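# Stack 96-well plate from nest N1 onto plate in K1

## Task

Pick up the 96-well plate sitting in plate nest N1 and set it on top of the plate already in stack rack K1. It counts only if the top plate is fully seated, its well A1 lies directly above the lower plate's well A1 (A1 is at each plate's clipped corner), and the lower plate still lies flat in K1. The stack must hold by itself, without the robot, so open the gripper and pull the hand away at the end.

## Robot and tools

Robot: one six-joint arm (uf850) with a two-finger parallel gripper. There is a single arm, so every motion argument is a single list. The fingers point along the gripper's +z axis and close along its y axis. end_effector_position is the spot between the pads when closed, roughly 2 cm back from the fingertips; closing pushes the tips about 10 mm further along +z. Maximum gap between pads is 84 mm, so a plate can only be taken across its narrow width, on its body above the base flange. Never press a pad down over a flange: it can jam and may not come free on opening.

Frames: the scene frame has its origin on the table top under the arm base, +z up, +y to the left when facing along +x. Result positions are in metres in this frame, orientation as quaternion wxyz. Motion commands, however, are expressed in the gripper's own axes. The reported hand position can be slightly wrong, more so at long reach.

The row (used by both motion tools): 7 numbers, each in [-1, 1], ordered dx, dy, dz, rx, ry, rz, opening. The first six are an offset, not a pose: a displacement in gripper axes from the gripper's pose shown in the most recent result that reports it. Before any result in the current scene has shown it, and for the second or later call inside one reply, the offset is taken from wherever the robot is when the action begins. A value of 1.0 equals 0.6 m for dx, dy, dz and 180 degrees for rotation; rx, ry, rz form one rotation vector. Opening is absolute, not an offset: +1 fully open (0.084 m), -1 closed. All-zero offsets do not hold still; they pull the hand back to the reference pose.

execute_actions: argument actions is a list holding zero or one item. Empty list: just report state. {"rows": [[7 numbers], ...], "steps": n}: up to 15 rows and n at most 15 (default 15), each control step lasting 1/30 s; row k is used on step k, and the final row repeats if rows run out. Every row is counted from the same reference pose, not chained. {"steps": n} alone is a wait of up to 300 steps, counted from the previous result, so your thinking time eats into it. Optional pictures (boolean) turns camera images on or off; they come by default. A rejected call sends nothing.

Each step the commanded pose is clipped to within 70 mm and 16 degrees of the measured one; after an action ends the arm only continues to that last clipped pose, so check the result and send the remainder. Position is favoured over orientation when both cannot be met.

move: target is one row as above; speed in m/s from 0.002 to 0.5 (default 0.25), rotation limited to twice that in rad/s. It drives a straight path lasting 0.5 to 10 s (longer ones stop early), turning the short way. It does not avoid obstacles, may overshoot the speed especially with the arm nearly extended, and sets the opening when it starts. Its result adds a move: line giving the outcome (done, off_target, moving, held, fault), which limits acted (paced = pose clipped, held = check blocked steps, after which the arm may jump fast) and the distance left to target.

wait: seconds from 0 to 10; nothing new is commanded. zoom_image: camera "cam_wrist", region [x0, y0, x1, y1] in pixels of the 672x504 image, origin top-left, at most 504 by 504. read_manual: section "licences" only, no motion. finished_scene: pass the current scene's number; irreversible, reports success. Replying without any tool call ends everything.

Result lines: the state line (position, quaternion, linear and angular velocities in m/s and rad/s); grip_measured, the measured finger opening on the command scale; Joint positions in URDF order; Hand target, the pose the controller is heading for; "pose unreachable" and HELD marks where the clearance check altered or blocked a step (the base's mounting block counts as arm); MOTOR HOT from 65 °C and OVER-TEMPERATURE FAULT at 80 °C, which brakes the arm; TORQUE FAULT when a joint hits its load limit (waist 53.4, shoulder 53.4, elbow 44.5, forearm roll 24, wrist pitch 16.9, wrist roll 16.9 N m, held load included), after which the arm backs off, pauses 10 s and drops the rest of the call. cam_wrist calibration: K fx=fy=623.152, cx=337.019, cy=250.781, with small pose and lens errors.

Gripping: to keep hold, command an opening well under grip_measured; the further below, the tighter (about 24 N per pad max). Closing fast can squeeze too hard. Echoing grip_measured still grips parts up to about 6 cm wide.

Cautions: the simulation keeps running while you think, and holding a load warms the motors. Pushing against something solid builds force while the hand falls short of target; moving away relieves it, zeros do not. Approach slowly near contact and do not aim far past it. Loads may be tugged briefly. Avoid drops, slips, collisions, hard pushes and anything leaving the table, which ends the scene.

Each tool is called after "Emit:" as name(argument=value, ...), one argument or row to a line, values as JSON.

## Session

Emit:
execute_actions(
  actions=[],
)

Scene clock: 0.00 s of 8400.00 s.
end_effector_position=(+0.5782, -0.1074, +0.3195) grip_measured=+1.00 end_effector_quat_wxyz=(+0.202, +0.383, +0.901, -0.018) end_effector_velocity=(-0.001, -0.000, -0.001) end_effector_angular_velocity=(+0.001, +0.001, -0.001)
Joint positions: [-0.77  -0.45  -0.853 -1.623  0.772 -1.111  0.084]
Joint velocities: [ 0.    -0.001  0.001 -0.    -0.     0.    -0.   ]
Motor temperatures (°C, as the motors report them): [17 18 20 23 23 23]
Hand target: +0.578, -0.107, +0.320; +0.202, +0.383, +0.901, -0.018

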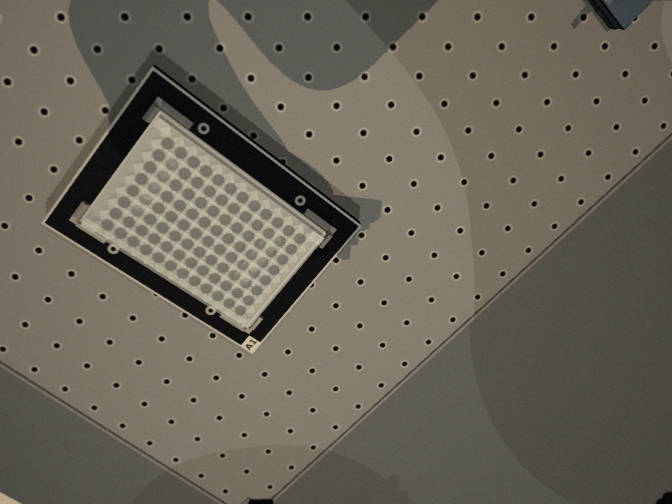

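Emit:
move(
  target=[0,0,-0.2,0.04,0.124,0,1],
)

Scene clock: 7.13 s of 8400.00 s.
end_effector_position=(+0.5362, -0.0849, +0.4292) grip_measured=+1.00 end_effector_quat_wxyz=(+0.000, +0.391, +0.920, +0.000) end_effector_velocity=(-0.000, +0.000, +0.002) end_effector_angular_velocity=(+0.007, +0.009, -0.001)
Joint positions: [-0.906 -0.436 -1.109 -2.366  1.131 -0.563  0.084]
Joint velocities: [-0.001 -0.005 -0.009 -0.011  0.012  0.008  0.   ]
Motor temperatures (°C, as the motors report them): [17 18 20 23 23 23]
Hand target: +0.536, -0.085, +0.429; -0.000, +0.391, +0.920, +0.000
Off the commanded pose: 0.000 m, 0 deg.
After step 90, 2.77 s passed at rest.
move: done
camera_calibration (this result's frames):
cam_wrist: T_world_to_cam=[[0.729918, 0.683013, 0.0266834, -0.314325], [0.68344, -0.729911, -0.0118587, -0.35291], [0.0113768, 0.0268924, -0.999574, 0.562165], [0, 0, 0, 1]] pos_world=[0.464228, -0.0580223, 0.566128]

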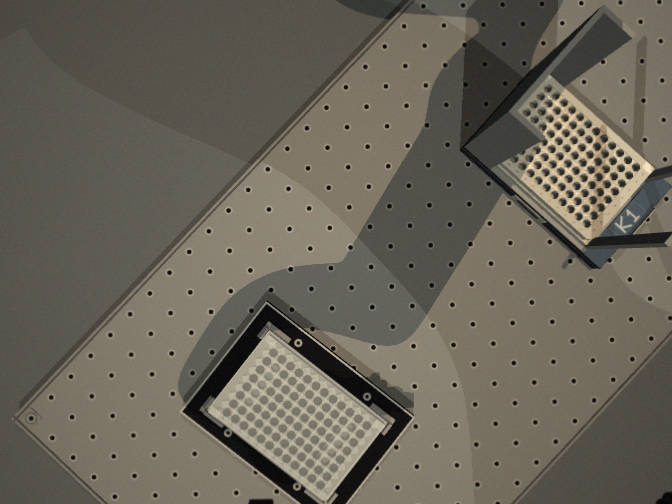

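Emit:
move(
  target=[-0.107,-0.091,0.45,0,0,-0.294,1],
)

Emit:
zoom_image(
  camera="cam_wrist",
  region=[168,0,672,504],
)

Scene clock: 16.43 s of 8400.00 s.
end_effector_position=(+0.5421, -0.1691, +0.1600) grip_measured=+1.00 end_effector_quat_wxyz=(+0.000, -0.059, +0.998, -0.000) end_effector_velocity=(-0.000, -0.001, -0.002) end_effector_angular_velocity=(-0.001, -0.002, +0.006)
Joint positions: [-0.658 -0.905 -1.164 -1.943  0.807 -1.826  0.084]
Joint velocities: [ 0.001 -0.005 -0.001  0.007 -0.002 -0.013 -0.   ]
Motor temperatures (°C, as the motors report them): [17 18 20 23 23 23]
Hand target: +0.542, -0.169, +0.160; +0.000, -0.059, +0.998, +0.000
Off the commanded pose: 0.001 m, 0 deg.
After step 90, 3.87 s passed at rest.
move: done
camera_calibration (this result's frames):
cam_wrist: T_world_to_cam=[[-0.104086, 0.99424, 0.0255575, 0.250983], [0.994468, 0.104406, -0.0115222, -0.449097], [-0.0141242, 0.0242168, -0.999607, 0.30871], [0, 0, 0, 1]] pos_world=[0.477097, -0.210125, 0.297]

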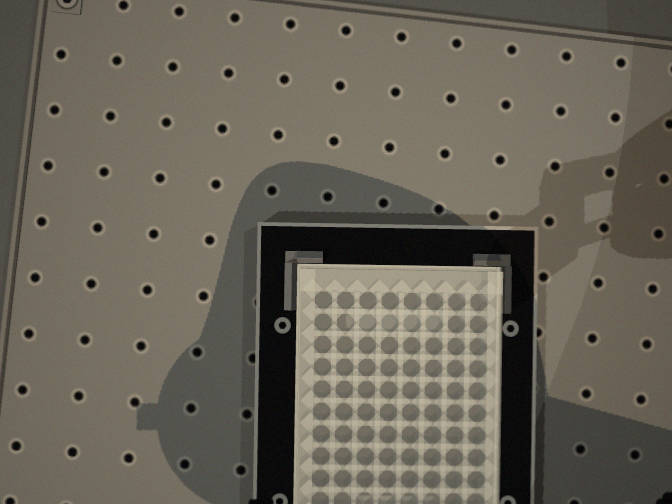

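Region (168, 0, 672, 504) of cam_wrist's 672x504 image, scaled by 1.000.

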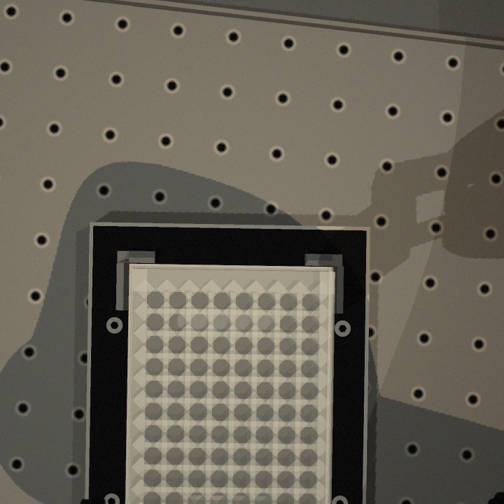

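Emit:
move(
  target=[0,-0.008,0.175,0,0,0,1],
  speed=0.1,
)

Emit:
move(
  target=[0,0,0,0,0,0,0.7],
)

Emit:
move(
  target=[0,0,-0.3,0,0,0,0.5],
  speed=0.15,
)

Scene clock: 22.30 s of 8400.00 s.
end_effector_position=(+0.5429, -0.1740, +0.0556) grip_measured=+1.00 end_effector_quat_wxyz=(+0.000, -0.059, +0.998, -0.000) end_effector_velocity=(-0.001, -0.000, -0.003) end_effector_angular_velocity=(-0.000, +0.001, -0.000)
Joint positions: [-0.537 -1.078 -1.24  -1.736  0.757 -1.95   0.084]
Joint velocities: [ 0.003 -0.006 -0.003  0.004 -0.001 -0.003  0.   ]
Motor temperatures (°C, as the motors report them): [17 18 20 23 23 23]
Hand target: +0.543, -0.174, +0.055; +0.000, -0.059, +0.998, -0.000
Off the commanded pose: 0.001 m, 0 deg.
After step 90, 1.37 s passed at rest.
move: done
camera_calibration (this result's frames):
cam_wrist: T_world_to_cam=[[-0.104125, 0.99424, 0.0253759, 0.258623], [0.994465, 0.104441, -0.0114657, -0.450606], [-0.01405, 0.0240416, -0.999612, 0.204343], [0, 0, 0, 1]] pos_world=[0.477912, -0.214984, 0.192535]

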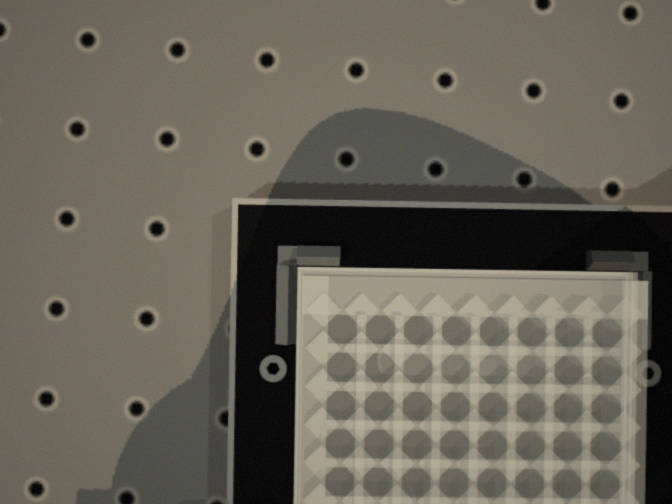

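Scene clock: 22.80 s of 8400.00 s.
end_effector_position=(+0.5429, -0.1740, +0.0556) grip_measured=+0.70 end_effector_quat_wxyz=(+0.000, -0.059, +0.998, -0.000) end_effector_velocity=(+0.001, +0.000, +0.001) end_effector_angular_velocity=(-0.001, -0.001, +0.000)
Joint positions: [-0.537 -1.078 -1.24  -1.736  0.757 -1.95   0.073]
Joint velocities: [ 0.     0.001 -0.     0.001 -0.001  0.    -0.   ]
Motor temperatures (°C, as the motors report them): [17 18 20 23 23 23]
Hand target: +0.543, -0.174, +0.056; +0.000, -0.059, +0.998, -0.000
Off the commanded pose: 0.000 m, 0 deg.
move: done
camera_calibration (this result's frames):
cam_wrist: T_world_to_cam=[[-0.104127, 0.99424, 0.0253732, 0.258625], [0.994465, 0.104443, -0.0114616, -0.450608], [-0.0140457, 0.0240393, -0.999612, 0.204343], [0, 0, 0, 1]] pos_world=[0.477914, -0.214985, 0.192537]

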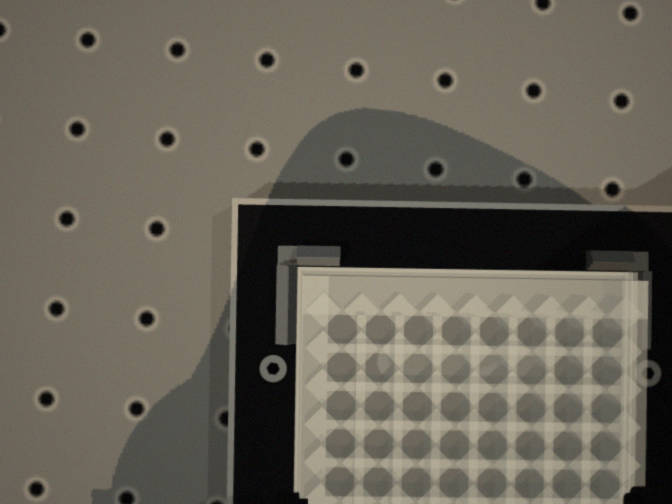

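Scene clock: 24.53 s of 8400.00 s.
end_effector_position=(+0.5426, -0.1737, +0.2350) grip_measured=+0.49 end_effector_quat_wxyz=(+0.000, -0.059, +0.998, +0.000) end_effector_velocity=(-0.000, -0.001, +0.002) end_effector_angular_velocity=(-0.002, +0.001, +0.000)
Joint positions: [-0.751 -0.815 -1.168 -2.098  0.874 -1.728  0.065]
Joint velocities: [-0.003  0.002 -0.001 -0.005  0.     0.003  0.   ]
Motor temperatures (°C, as the motors report them): [17 18 20 23 23 23]
Hand target: +0.543, -0.174, +0.235; +0.000, -0.059, +0.998, -0.000
Off the commanded pose: 0.001 m, 0 deg.
move: done
camera_calibration (this result's frames):
cam_wrist: T_world_to_cam=[[-0.104095, 0.994236, 0.0256586, 0.253726], [0.994467, 0.104416, -0.0114892, -0.448232], [-0.0141021, 0.0243207, -0.999605, 0.383733], [0, 0, 0, 1]] pos_world=[0.477575, -0.214794, 0.371921]

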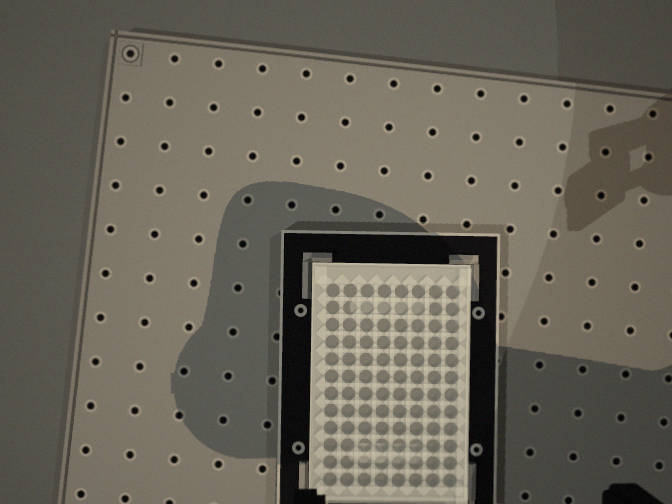

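Emit:
move(
  target=[0,-0.006,0.315,0,0,0,1],
  speed=0.15,
)

Emit:
move(
  target=[0,0,0,0,0,0,0.6],
)

Emit:
move(
  target=[0,0,-0.3,0,0,0,0.6],
  speed=0.15,
)

Scene clock: 29.13 s of 8400.00 s.
end_effector_position=(+0.5440, -0.1775, +0.0478) grip_measured=+1.00 end_effector_quat_wxyz=(+0.001, -0.060, +0.998, +0.000) end_effector_velocity=(+0.000, -0.000, -0.003) end_effector_angular_velocity=(-0.001, +0.001, +0.002)
Joint positions: [-0.532 -1.099 -1.257 -1.726  0.757 -1.957  0.084]
Joint velocities: [ 0.004 -0.005 -0.004  0.004 -0.002 -0.003  0.   ]
Motor temperatures (°C, as the motors report them): [17 18 20 23 23 23]
Hand target: +0.543, -0.177, +0.046; +0.000, -0.059, +0.998, -0.000
Off the commanded pose: 0.002 m, 0 deg.
move: done
camera_calibration (this result's frames):
cam_wrist: T_world_to_cam=[[-0.104884, 0.994133, 0.0264211, 0.262764], [0.994408, 0.105167, -0.00957062, -0.451315], [-0.0122931, 0.0252695, -0.999605, 0.195898], [0, 0, 0, 1]] pos_world=[0.478759, -0.21871, 0.184558]

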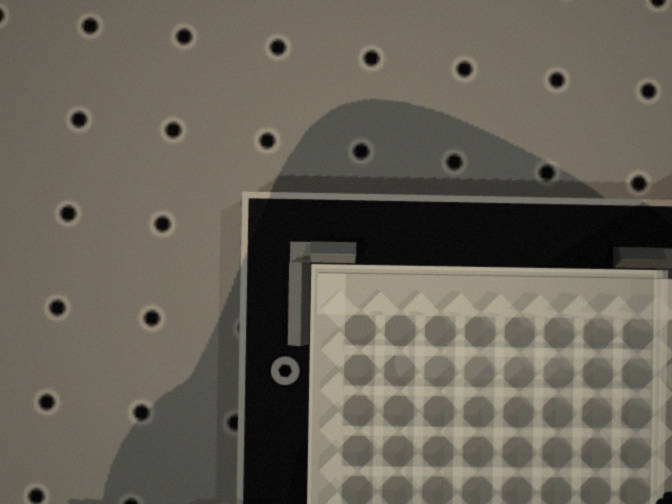

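Scene clock: 29.77 s of 8400.00 s.
end_effector_position=(+0.5445, -0.1775, +0.0481) grip_measured=+0.95 end_effector_quat_wxyz=(+0.002, -0.060, +0.998, +0.000) end_effector_velocity=(-0.000, -0.000, +0.000) end_effector_angular_velocity=(-0.003, +0.002, +0.001)
Joint positions: [-0.532 -1.099 -1.257 -1.726  0.757 -1.957  0.082]
Joint velocities: [ 0.     0.001  0.001 -0.001 -0.003 -0.     0.   ]
Motor temperatures (°C, as the motors report them): [17 18 20 23 23 23]
Hand target: +0.544, -0.177, +0.048; +0.001, -0.060, +0.998, +0.000
Off the commanded pose: 0.001 m, 0 deg.
move: done
camera_calibration (this result's frames):
cam_wrist: T_world_to_cam=[[-0.104893, 0.994135, 0.0263119, 0.262884], [0.99442, 0.105149, -0.00855583, -0.451876], [-0.0112723, 0.0252676, -0.999617, 0.195727], [0, 0, 0, 1]] pos_world=[0.479136, -0.218773, 0.184868]

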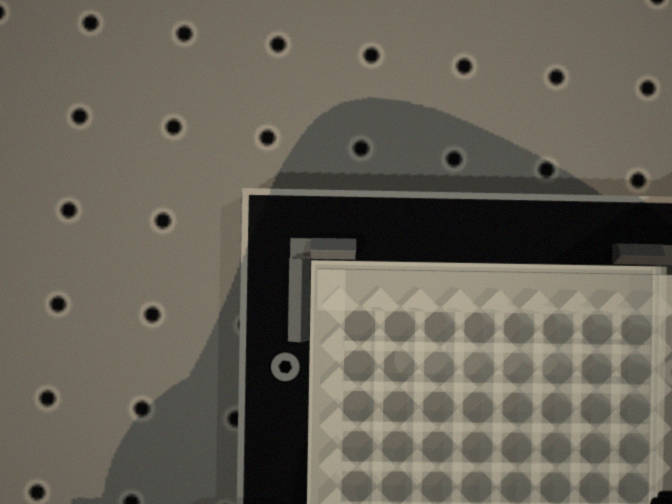

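Scene clock: 31.50 s of 8400.00 s.
end_effector_position=(+0.5436, -0.1775, +0.2275) grip_measured=+0.59 end_effector_quat_wxyz=(+0.002, -0.060, +0.998, +0.001) end_effector_velocity=(+0.000, +0.000, +0.003) end_effector_angular_velocity=(-0.000, -0.001, +0.000)
Joint positions: [-0.746 -0.833 -1.178 -2.083  0.869 -1.74   0.069]
Joint velocities: [-0.003  0.003 -0.    -0.004  0.003  0.002 -0.   ]
Motor temperatures (°C, as the motors report them): [17 18 20 23 23 23]
Hand target: +0.544, -0.178, +0.228; +0.002, -0.060, +0.998, +0.000
Off the commanded pose: 0.001 m, 0 deg.
move: done
camera_calibration (this result's frames):
cam_wrist: T_world_to_cam=[[-0.10486, 0.994131, 0.0265941, 0.257985], [0.994422, 0.10512, -0.0085861, -0.449492], [-0.0113313, 0.0255455, -0.999609, 0.375123], [0, 0, 0, 1]] pos_world=[0.478288, -0.218803, 0.364256]

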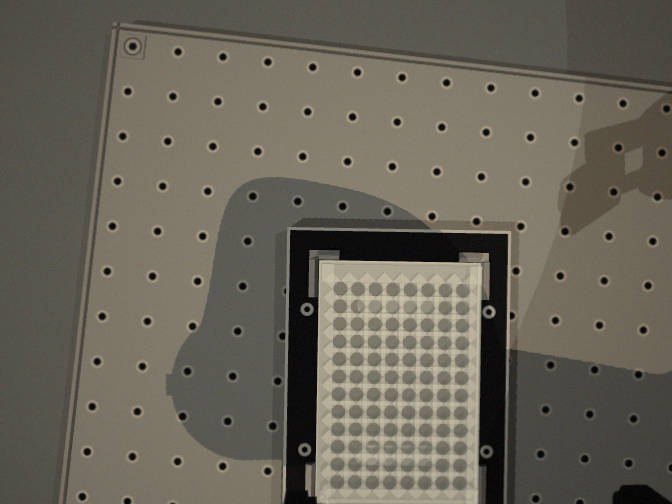

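Emit:
move(
  target=[0,0.0075,0.27,0,0,0,1],
  speed=0.15,
)

Emit:
move(
  target=[0,0,0.035,0,0,0,1],
  speed=0.03,
)

Scene clock: 37.80 s of 8400.00 s.
end_effector_position=(+0.5438, -0.1731, +0.0661) grip_measured=+1.00 end_effector_quat_wxyz=(+0.002, -0.060, +0.998, +0.000) end_effector_velocity=(-0.000, +0.000, -0.002) end_effector_angular_velocity=(+0.000, -0.000, -0.001)
Joint positions: [-0.549 -1.06  -1.23  -1.753  0.762 -1.942  0.084]
Joint velocities: [ 0.003 -0.004 -0.001  0.005 -0.001 -0.003 -0.   ]
Motor temperatures (°C, as the motors report them): [17 18 20 23 23 23]
Hand target: +0.544, -0.173, +0.066; +0.002, -0.060, +0.998, +0.000
Off the commanded pose: 0.001 m, 0 deg.
After step 90, 1.67 s passed at rest.
move: done
camera_calibration (this result's frames):
cam_wrist: T_world_to_cam=[[-0.104866, 0.994137, 0.0263486, 0.257868], [0.994422, 0.105123, -0.0085646, -0.451536], [-0.0112842, 0.0253035, -0.999616, 0.213583], [0, 0, 0, 1]] pos_world=[0.478469, -0.214293, 0.202839]

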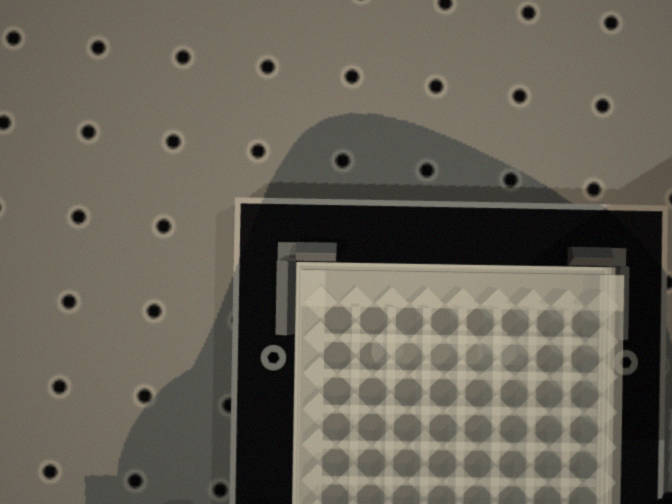

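Scene clock: 38.83 s of 8400.00 s.
end_effector_position=(+0.5439, -0.1729, +0.0453) grip_measured=+1.00 end_effector_quat_wxyz=(+0.002, -0.060, +0.998, +0.001) end_effector_velocity=(-0.000, -0.000, -0.002) end_effector_angular_velocity=(+0.001, -0.000, +0.000)
Joint positions: [-0.524 -1.094 -1.248 -1.713  0.756 -1.963  0.084]
Joint velocities: [ 0.002 -0.004 -0.002  0.004  0.    -0.003  0.   ]
Motor temperatures (°C, as the motors report them): [17 18 20 23 23 23]
Hand target: +0.544, -0.173, +0.045; +0.002, -0.060, +0.998, +0.000
Off the commanded pose: 0.000 m, 0 deg.
move: done
camera_calibration (this result's frames):
cam_wrist: T_world_to_cam=[[-0.104888, 0.994124, 0.026766, 0.258277], [0.99442, 0.105148, -0.00849391, -0.451828], [-0.0112584, 0.0257257, -0.999606, 0.192885], [0, 0, 0, 1]] pos_world=[0.478569, -0.214213, 0.182058]

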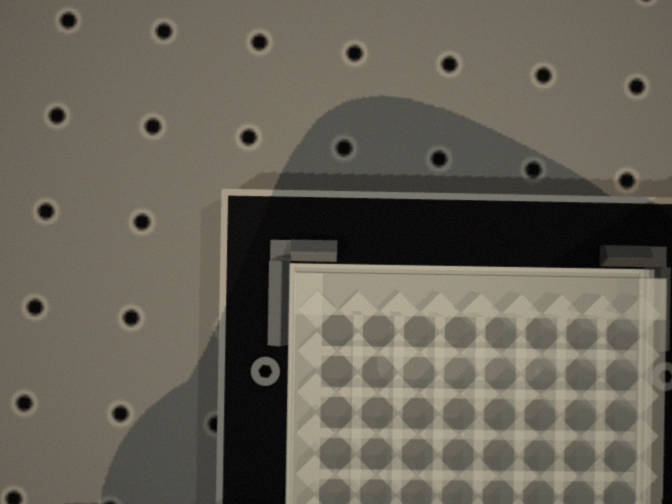

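Free to descend here. Grip.

Emit:
move(
  target=[0,0,0,0,0,0,0.6],
)

Emit:
move(
  target=[0,0,-0.45,0,0,0,0.6],
  speed=0.15,
)

Scene clock: 45.17 s of 8400.00 s.
end_effector_position=(+0.5439, -0.1727, +0.0453) grip_measured=+0.93 end_effector_quat_wxyz=(+0.002, -0.060, +0.998, +0.001) end_effector_velocity=(+0.001, +0.000, +0.000) end_effector_angular_velocity=(-0.001, -0.001, +0.000)
Joint positions: [-0.524 -1.094 -1.248 -1.713  0.756 -1.963  0.081]
Joint velocities: [ 0.     0.001  0.     0.001 -0.    -0.    -0.   ]
Motor temperatures (°C, as the motors report them): [17 18 20 23 23 23]
Hand target: +0.544, -0.173, +0.045; +0.002, -0.060, +0.998, +0.001
Off the commanded pose: 0.000 m, 0 deg.
After step 90, 2.63 s passed at rest.
move: done
camera_calibration (this result's frames):
cam_wrist: T_world_to_cam=[[-0.104954, 0.994103, 0.0272849, 0.258116], [0.994414, 0.105216, -0.00837406, -0.451869], [-0.0111955, 0.0262536, -0.999593, 0.192894], [0, 0, 0, 1]] pos_world=[0.478594, -0.214114, 0.181989]

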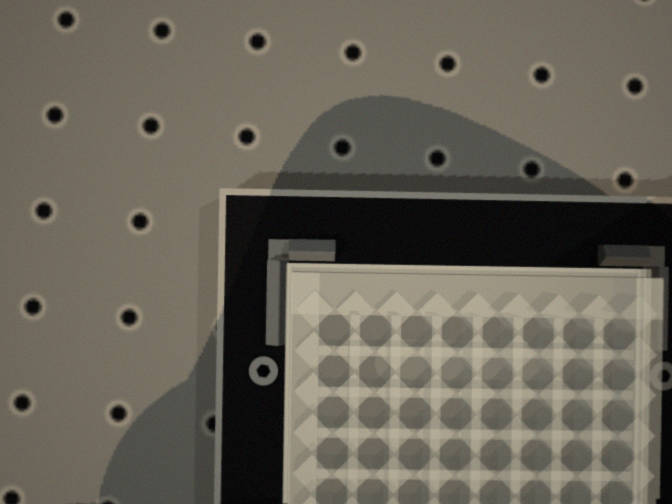

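Scene clock: 47.47 s of 8400.00 s.
end_effector_position=(+0.5427, -0.1730, +0.3145) grip_measured=+0.92 end_effector_quat_wxyz=(+0.002, -0.060, +0.998, +0.001) end_effector_velocity=(+0.000, -0.000, +0.003) end_effector_angular_velocity=(+0.001, -0.000, -0.001)
Joint positions: [-0.842 -0.727 -1.194 -2.233  0.969 -1.639  0.081]
Joint velocities: [-0.003  0.002 -0.002 -0.004  0.005  0.004  0.   ]
Motor temperatures (°C, as the motors report them): [17 18 20 23 23 23]
Hand target: +0.543, -0.173, +0.315; +0.002, -0.060, +0.998, +0.001
Off the commanded pose: 0.001 m, 0 deg.
move: done
camera_calibration (this result's frames):
cam_wrist: T_world_to_cam=[[-0.104961, 0.994091, 0.0276786, 0.25081], [0.994413, 0.105228, -0.00836396, -0.448385], [-0.0112271, 0.0266461, -0.999582, 0.462028], [0, 0, 0, 1]] pos_world=[0.477392, -0.214456, 0.451142]

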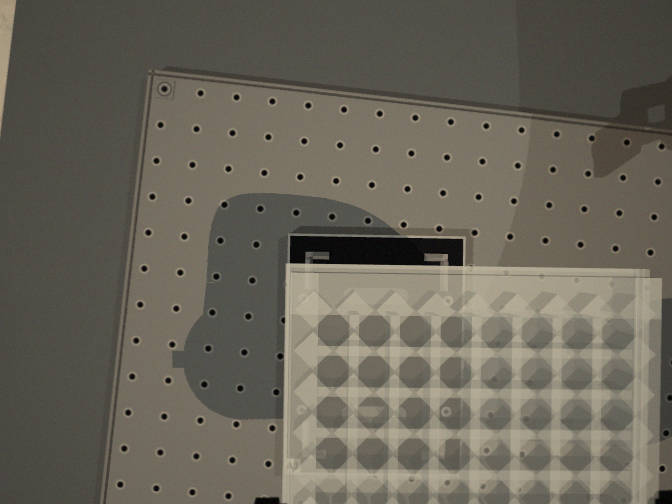

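Emit:
move(
  target=[-0.2,0.45,-0.1,0,0,0,0.6],
)

Scene clock: 52.13 s of 8400.00 s.
end_effector_position=(+0.6282, +0.1087, +0.3750) grip_measured=+0.92 end_effector_quat_wxyz=(+0.002, -0.059, +0.998, +0.001) end_effector_velocity=(+0.001, +0.003, +0.001) end_effector_angular_velocity=(-0.000, -0.000, +0.001)
Joint positions: [-0.544 -0.205 -1.066 -2.256  1.072 -1.144  0.081]
Joint velocities: [ 0.003  0.003 -0.002 -0.001  0.002  0.005 -0.   ]
Motor temperatures (°C, as the motors report them): [17 18 20 23 23 23]
Hand target: +0.628, +0.109, +0.375; +0.002, -0.060, +0.998, +0.001
Off the commanded pose: 0.001 m, 0 deg.
move: done
camera_calibration (this result's frames):
cam_wrist: T_world_to_cam=[[-0.104745, 0.994106, 0.0279431, -0.0222286], [0.994433, 0.10502, -0.00855133, -0.562444], [-0.0114355, 0.0268918, -0.999573, 0.5161], [0, 0, 0, 1]] pos_world=[0.562886, 0.0672866, 0.511691]

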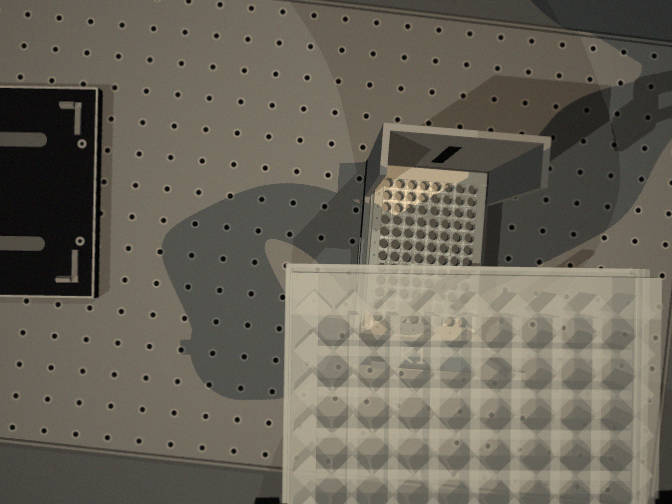

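Emit:
move(
  target=[-0.05,0.07,0.1,0,0,0,0.6],
)

Emit:
zoom_image(
  camera="cam_wrist",
  region=[200,0,500,280],
)

Scene clock: 55.67 s of 8400.00 s.
end_effector_position=(+0.6530, +0.1539, +0.3156) grip_measured=+0.92 end_effector_quat_wxyz=(+0.002, -0.059, +0.998, +0.001) end_effector_velocity=(+0.000, +0.001, -0.002) end_effector_angular_velocity=(+0.000, +0.002, -0.001)
Joint positions: [-0.39  -0.228 -1.074 -2.19   0.969 -1.077  0.081]
Joint velocities: [ 0.005 -0.002 -0.001  0.001 -0.002  0.003  0.   ]
Motor temperatures (°C, as the motors report them): [17 18 20 23 23 23]
Hand target: +0.653, +0.154, +0.315; +0.002, -0.059, +0.998, +0.001
Off the commanded pose: 0.001 m, 0 deg.
move: done
camera_calibration (this result's frames):
cam_wrist: T_world_to_cam=[[-0.104625, 0.994122, 0.0278242, -0.0629059], [0.994447, 0.104898, -0.00851635, -0.59231], [-0.011385, 0.0267787, -0.999577, 0.455754], [0, 0, 0, 1]] pos_world=[0.587628, 0.112464, 0.452267]

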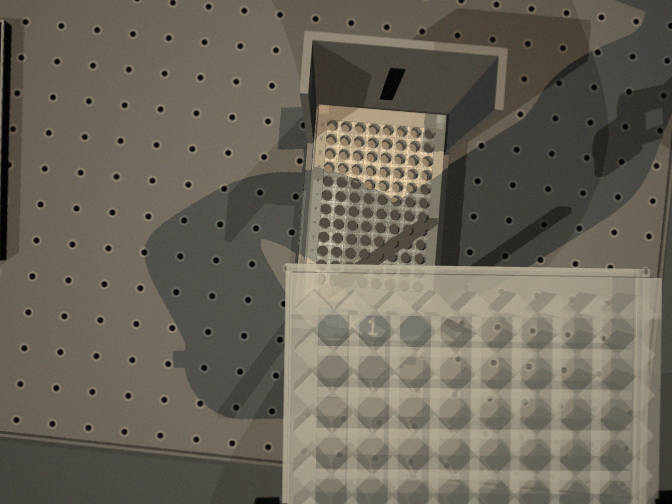

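Region (200, 0, 500, 280) of cam_wrist's 672x504 image, scaled by 1.680, with more detail than that image has; it fills the top 470 rows of this view, and the rest is white.

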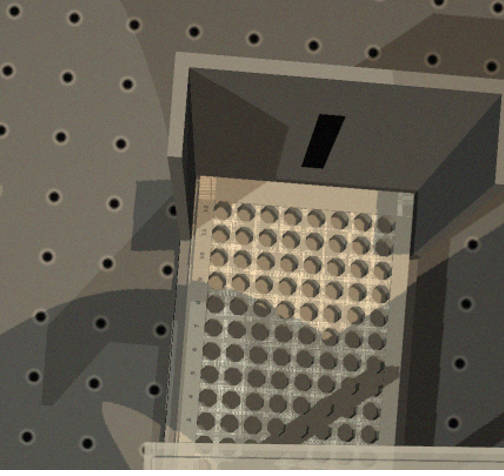

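Emit:
move(
  target=[0.161,-0.001,0.1,0,0,0.022,0.6],
  speed=0.15,
)

Emit:
move(
  target=[0,0,0.22,0,0,0,0.6],
  speed=0.08,
)

Scene clock: 63.23 s of 8400.00 s.
end_effector_position=(+0.5576, +0.1417, +0.2554) grip_measured=+0.92 end_effector_quat_wxyz=(+0.002, -0.025, +1.000, +0.001) end_effector_velocity=(-0.002, -0.000, -0.001) end_effector_angular_velocity=(+0.001, -0.001, -0.001)
Joint positions: [-0.363 -0.152 -0.775 -2.027  0.839 -1.238  0.081]
Joint velocities: [ 0.     0.002  0.008  0.007 -0.003 -0.008  0.   ]
Motor temperatures (°C, as the motors report them): [17 18 20 23 23 23]
Hand target: +0.557, +0.142, +0.255; +0.002, -0.025, +1.000, +0.001
Off the commanded pose: 0.000 m, 0 deg.
After step 90, 3.30 s passed at rest.
move: done
camera_calibration (this result's frames):
cam_wrist: T_world_to_cam=[[-0.0359109, 0.998967, 0.027834, -0.0980765], [0.999308, 0.0361647, -0.00867016, -0.489663], [-0.00966782, 0.0275034, -0.999575, 0.393778], [0, 0, 0, 1]] pos_world=[0.489609, 0.104853, 0.392095]

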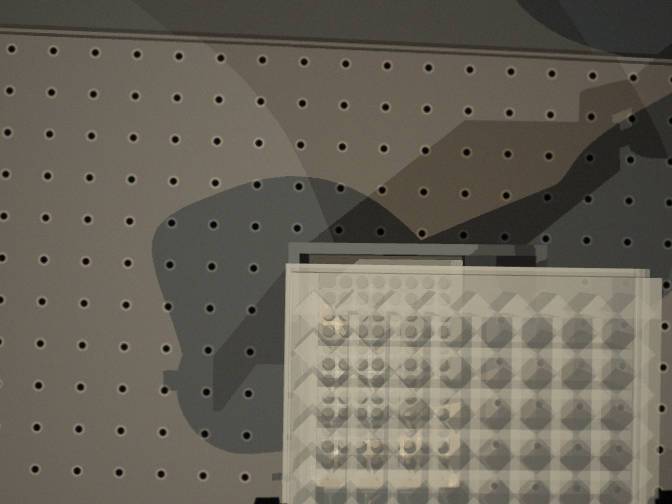

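Scene clock: 65.33 s of 8400.00 s.
end_effector_position=(+0.5581, +0.1419, +0.1240) grip_measured=+0.91 end_effector_quat_wxyz=(+0.002, -0.025, +1.000, +0.001) end_effector_velocity=(+0.000, +0.000, -0.002) end_effector_angular_velocity=(+0.002, -0.001, -0.001)
Joint positions: [-0.169 -0.386 -0.796 -1.671  0.688 -1.494  0.081]
Joint velocities: [ 0.003 -0.005 -0.002  0.008  0.    -0.006 -0.   ]
Motor temperatures (°C, as the motors report them): [17 18 20 23 23 23]
Hand target: +0.558, +0.142, +0.124; +0.002, -0.025, +1.000, +0.001
Off the commanded pose: 0.001 m, 0 deg.
move: done
camera_calibration (this result's frames):
cam_wrist: T_world_to_cam=[[-0.0358238, 0.998977, 0.027613, -0.0946014], [0.99931, 0.0360794, -0.00881311, -0.491283], [-0.00980035, 0.0272782, -0.99958, 0.262546], [0, 0, 0, 1]] pos_world=[0.490128, 0.105068, 0.260718]

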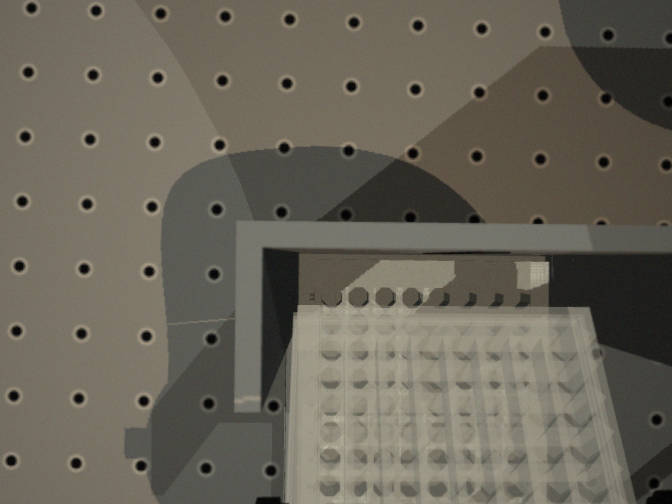

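Emit:
move(
  target=[0,-0.003,0.04,0,0,0,0.6],
  speed=0.03,
)

Scene clock: 69.67 s of 8400.00 s.
end_effector_position=(+0.5583, +0.1405, +0.1004) grip_measured=+0.92 end_effector_quat_wxyz=(+0.002, -0.025, +1.000, +0.002) end_effector_velocity=(+0.002, +0.000, -0.002) end_effector_angular_velocity=(-0.002, -0.002, +0.004)
Joint positions: [-0.139 -0.436 -0.813 -1.602  0.676 -1.548  0.081]
Joint velocities: [ 0.004 -0.005 -0.004  0.007 -0.003 -0.007  0.001]
Motor temperatures (°C, as the motors report them): [17 18 20 23 23 23]
Hand target: +0.558, +0.140, +0.100; +0.002, -0.025, +1.000, +0.001
Off the commanded pose: 0.001 m, 0 deg.
After step 90, 0.20 s passed at rest.
move: done
camera_calibration (this result's frames):
cam_wrist: T_world_to_cam=[[-0.0360679, 0.998926, 0.0290711, -0.0926382], [0.9993, 0.03634, -0.00888562, -0.491612], [-0.00993252, 0.0287302, -0.999538, 0.238863], [0, 0, 0, 1]] pos_world=[0.490299, 0.103541, 0.237077]

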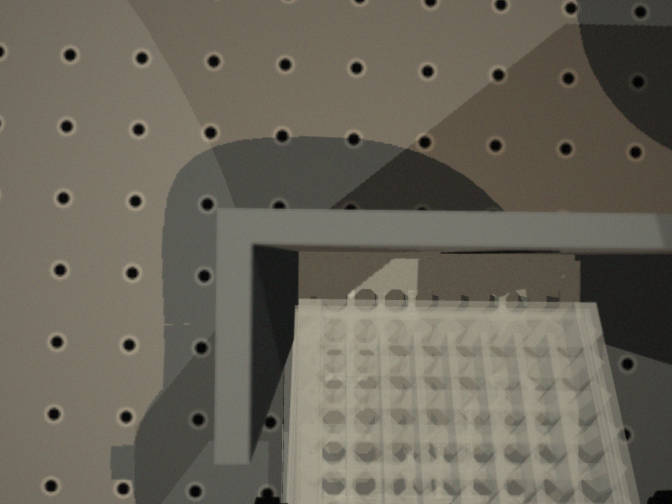

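Emit:
move(
  target=[0,0,0,0,0,0,1],
)

Emit:
move(
  target=[0.08,0,-0.35,0,0,0,1],
  speed=0.12,
)

Scene clock: 73.70 s of 8400.00 s.
end_effector_position=(+0.5583, +0.1404, +0.1004) grip_measured=+1.00 end_effector_quat_wxyz=(+0.002, -0.025, +1.000, +0.002) end_effector_velocity=(-0.000, +0.001, +0.000) end_effector_angular_velocity=(+0.003, +0.001, +0.001)
Joint positions: [-0.139 -0.436 -0.813 -1.602  0.675 -1.548  0.084]
Joint velocities: [ 0.     0.001  0.    -0.     0.003 -0.     0.   ]
Motor temperatures (°C, as the motors report them): [17 18 20 23 24 23]
Hand target: +0.558, +0.141, +0.100; +0.002, -0.025, +1.000, +0.002
Off the commanded pose: 0.000 m, 0 deg.
After step 90, 0.33 s passed at rest.
move: done
camera_calibration (this result's frames):
cam_wrist: T_world_to_cam=[[-0.0360096, 0.998938, 0.0287275, -0.0925351], [0.999303, 0.0362765, -0.00882464, -0.49164], [-0.00985741, 0.0283897, -0.999548, 0.238868], [0, 0, 0, 1]] pos_world=[0.490319, 0.10349, 0.23708]

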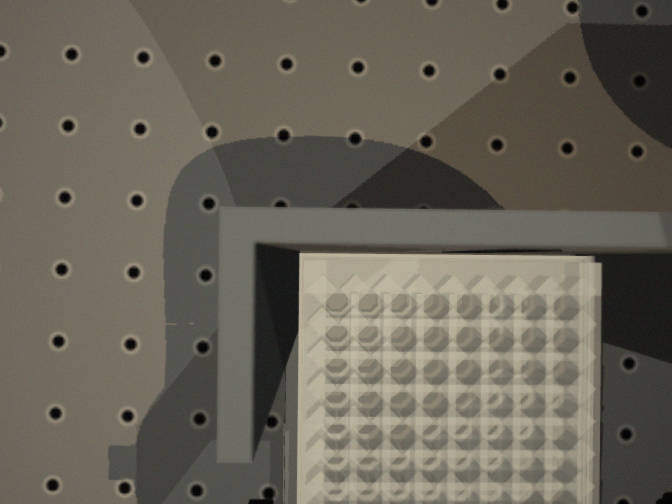

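Scene clock: 76.00 s of 8400.00 s.
end_effector_position=(+0.5096, +0.1374, +0.3093) grip_measured=+1.00 end_effector_quat_wxyz=(+0.002, -0.025, +1.000, +0.002) end_effector_velocity=(-0.000, +0.000, +0.003) end_effector_angular_velocity=(-0.001, -0.000, +0.001)
Joint positions: [-0.489 -0.003 -0.672 -2.129  0.929 -1.236  0.084]
Joint velocities: [-0.005  0.005 -0.    -0.006  0.004  0.003  0.   ]
Motor temperatures (°C, as the motors report them): [17 18 20 23 24 23]
Hand target: +0.510, +0.137, +0.310; +0.002, -0.025, +1.000, +0.002
Off the commanded pose: 0.001 m, 0 deg.
move: done
camera_calibration (this result's frames):
cam_wrist: T_world_to_cam=[[-0.0360219, 0.998929, 0.0290554, -0.0973215], [0.999302, 0.0362935, -0.00887418, -0.440952], [-0.00991919, 0.0287154, -0.999538, 0.447241], [0, 0, 0, 1]] pos_world=[0.441575, 0.100378, 0.445949]

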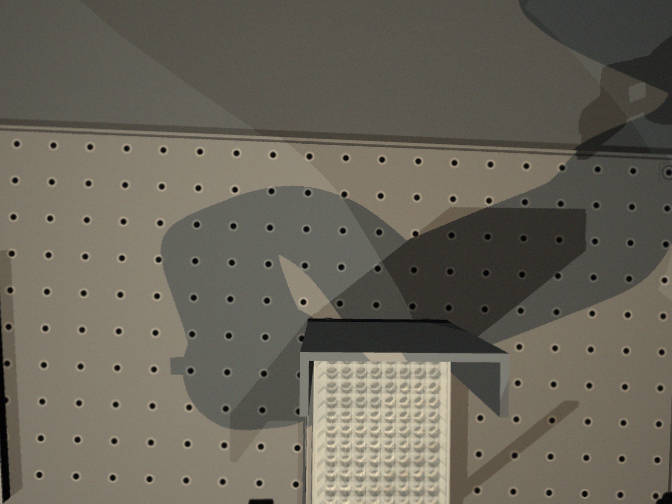

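Looks settled.

Emit:
finished_scene(
  scene=1,
)

The scene is finished: the task was done.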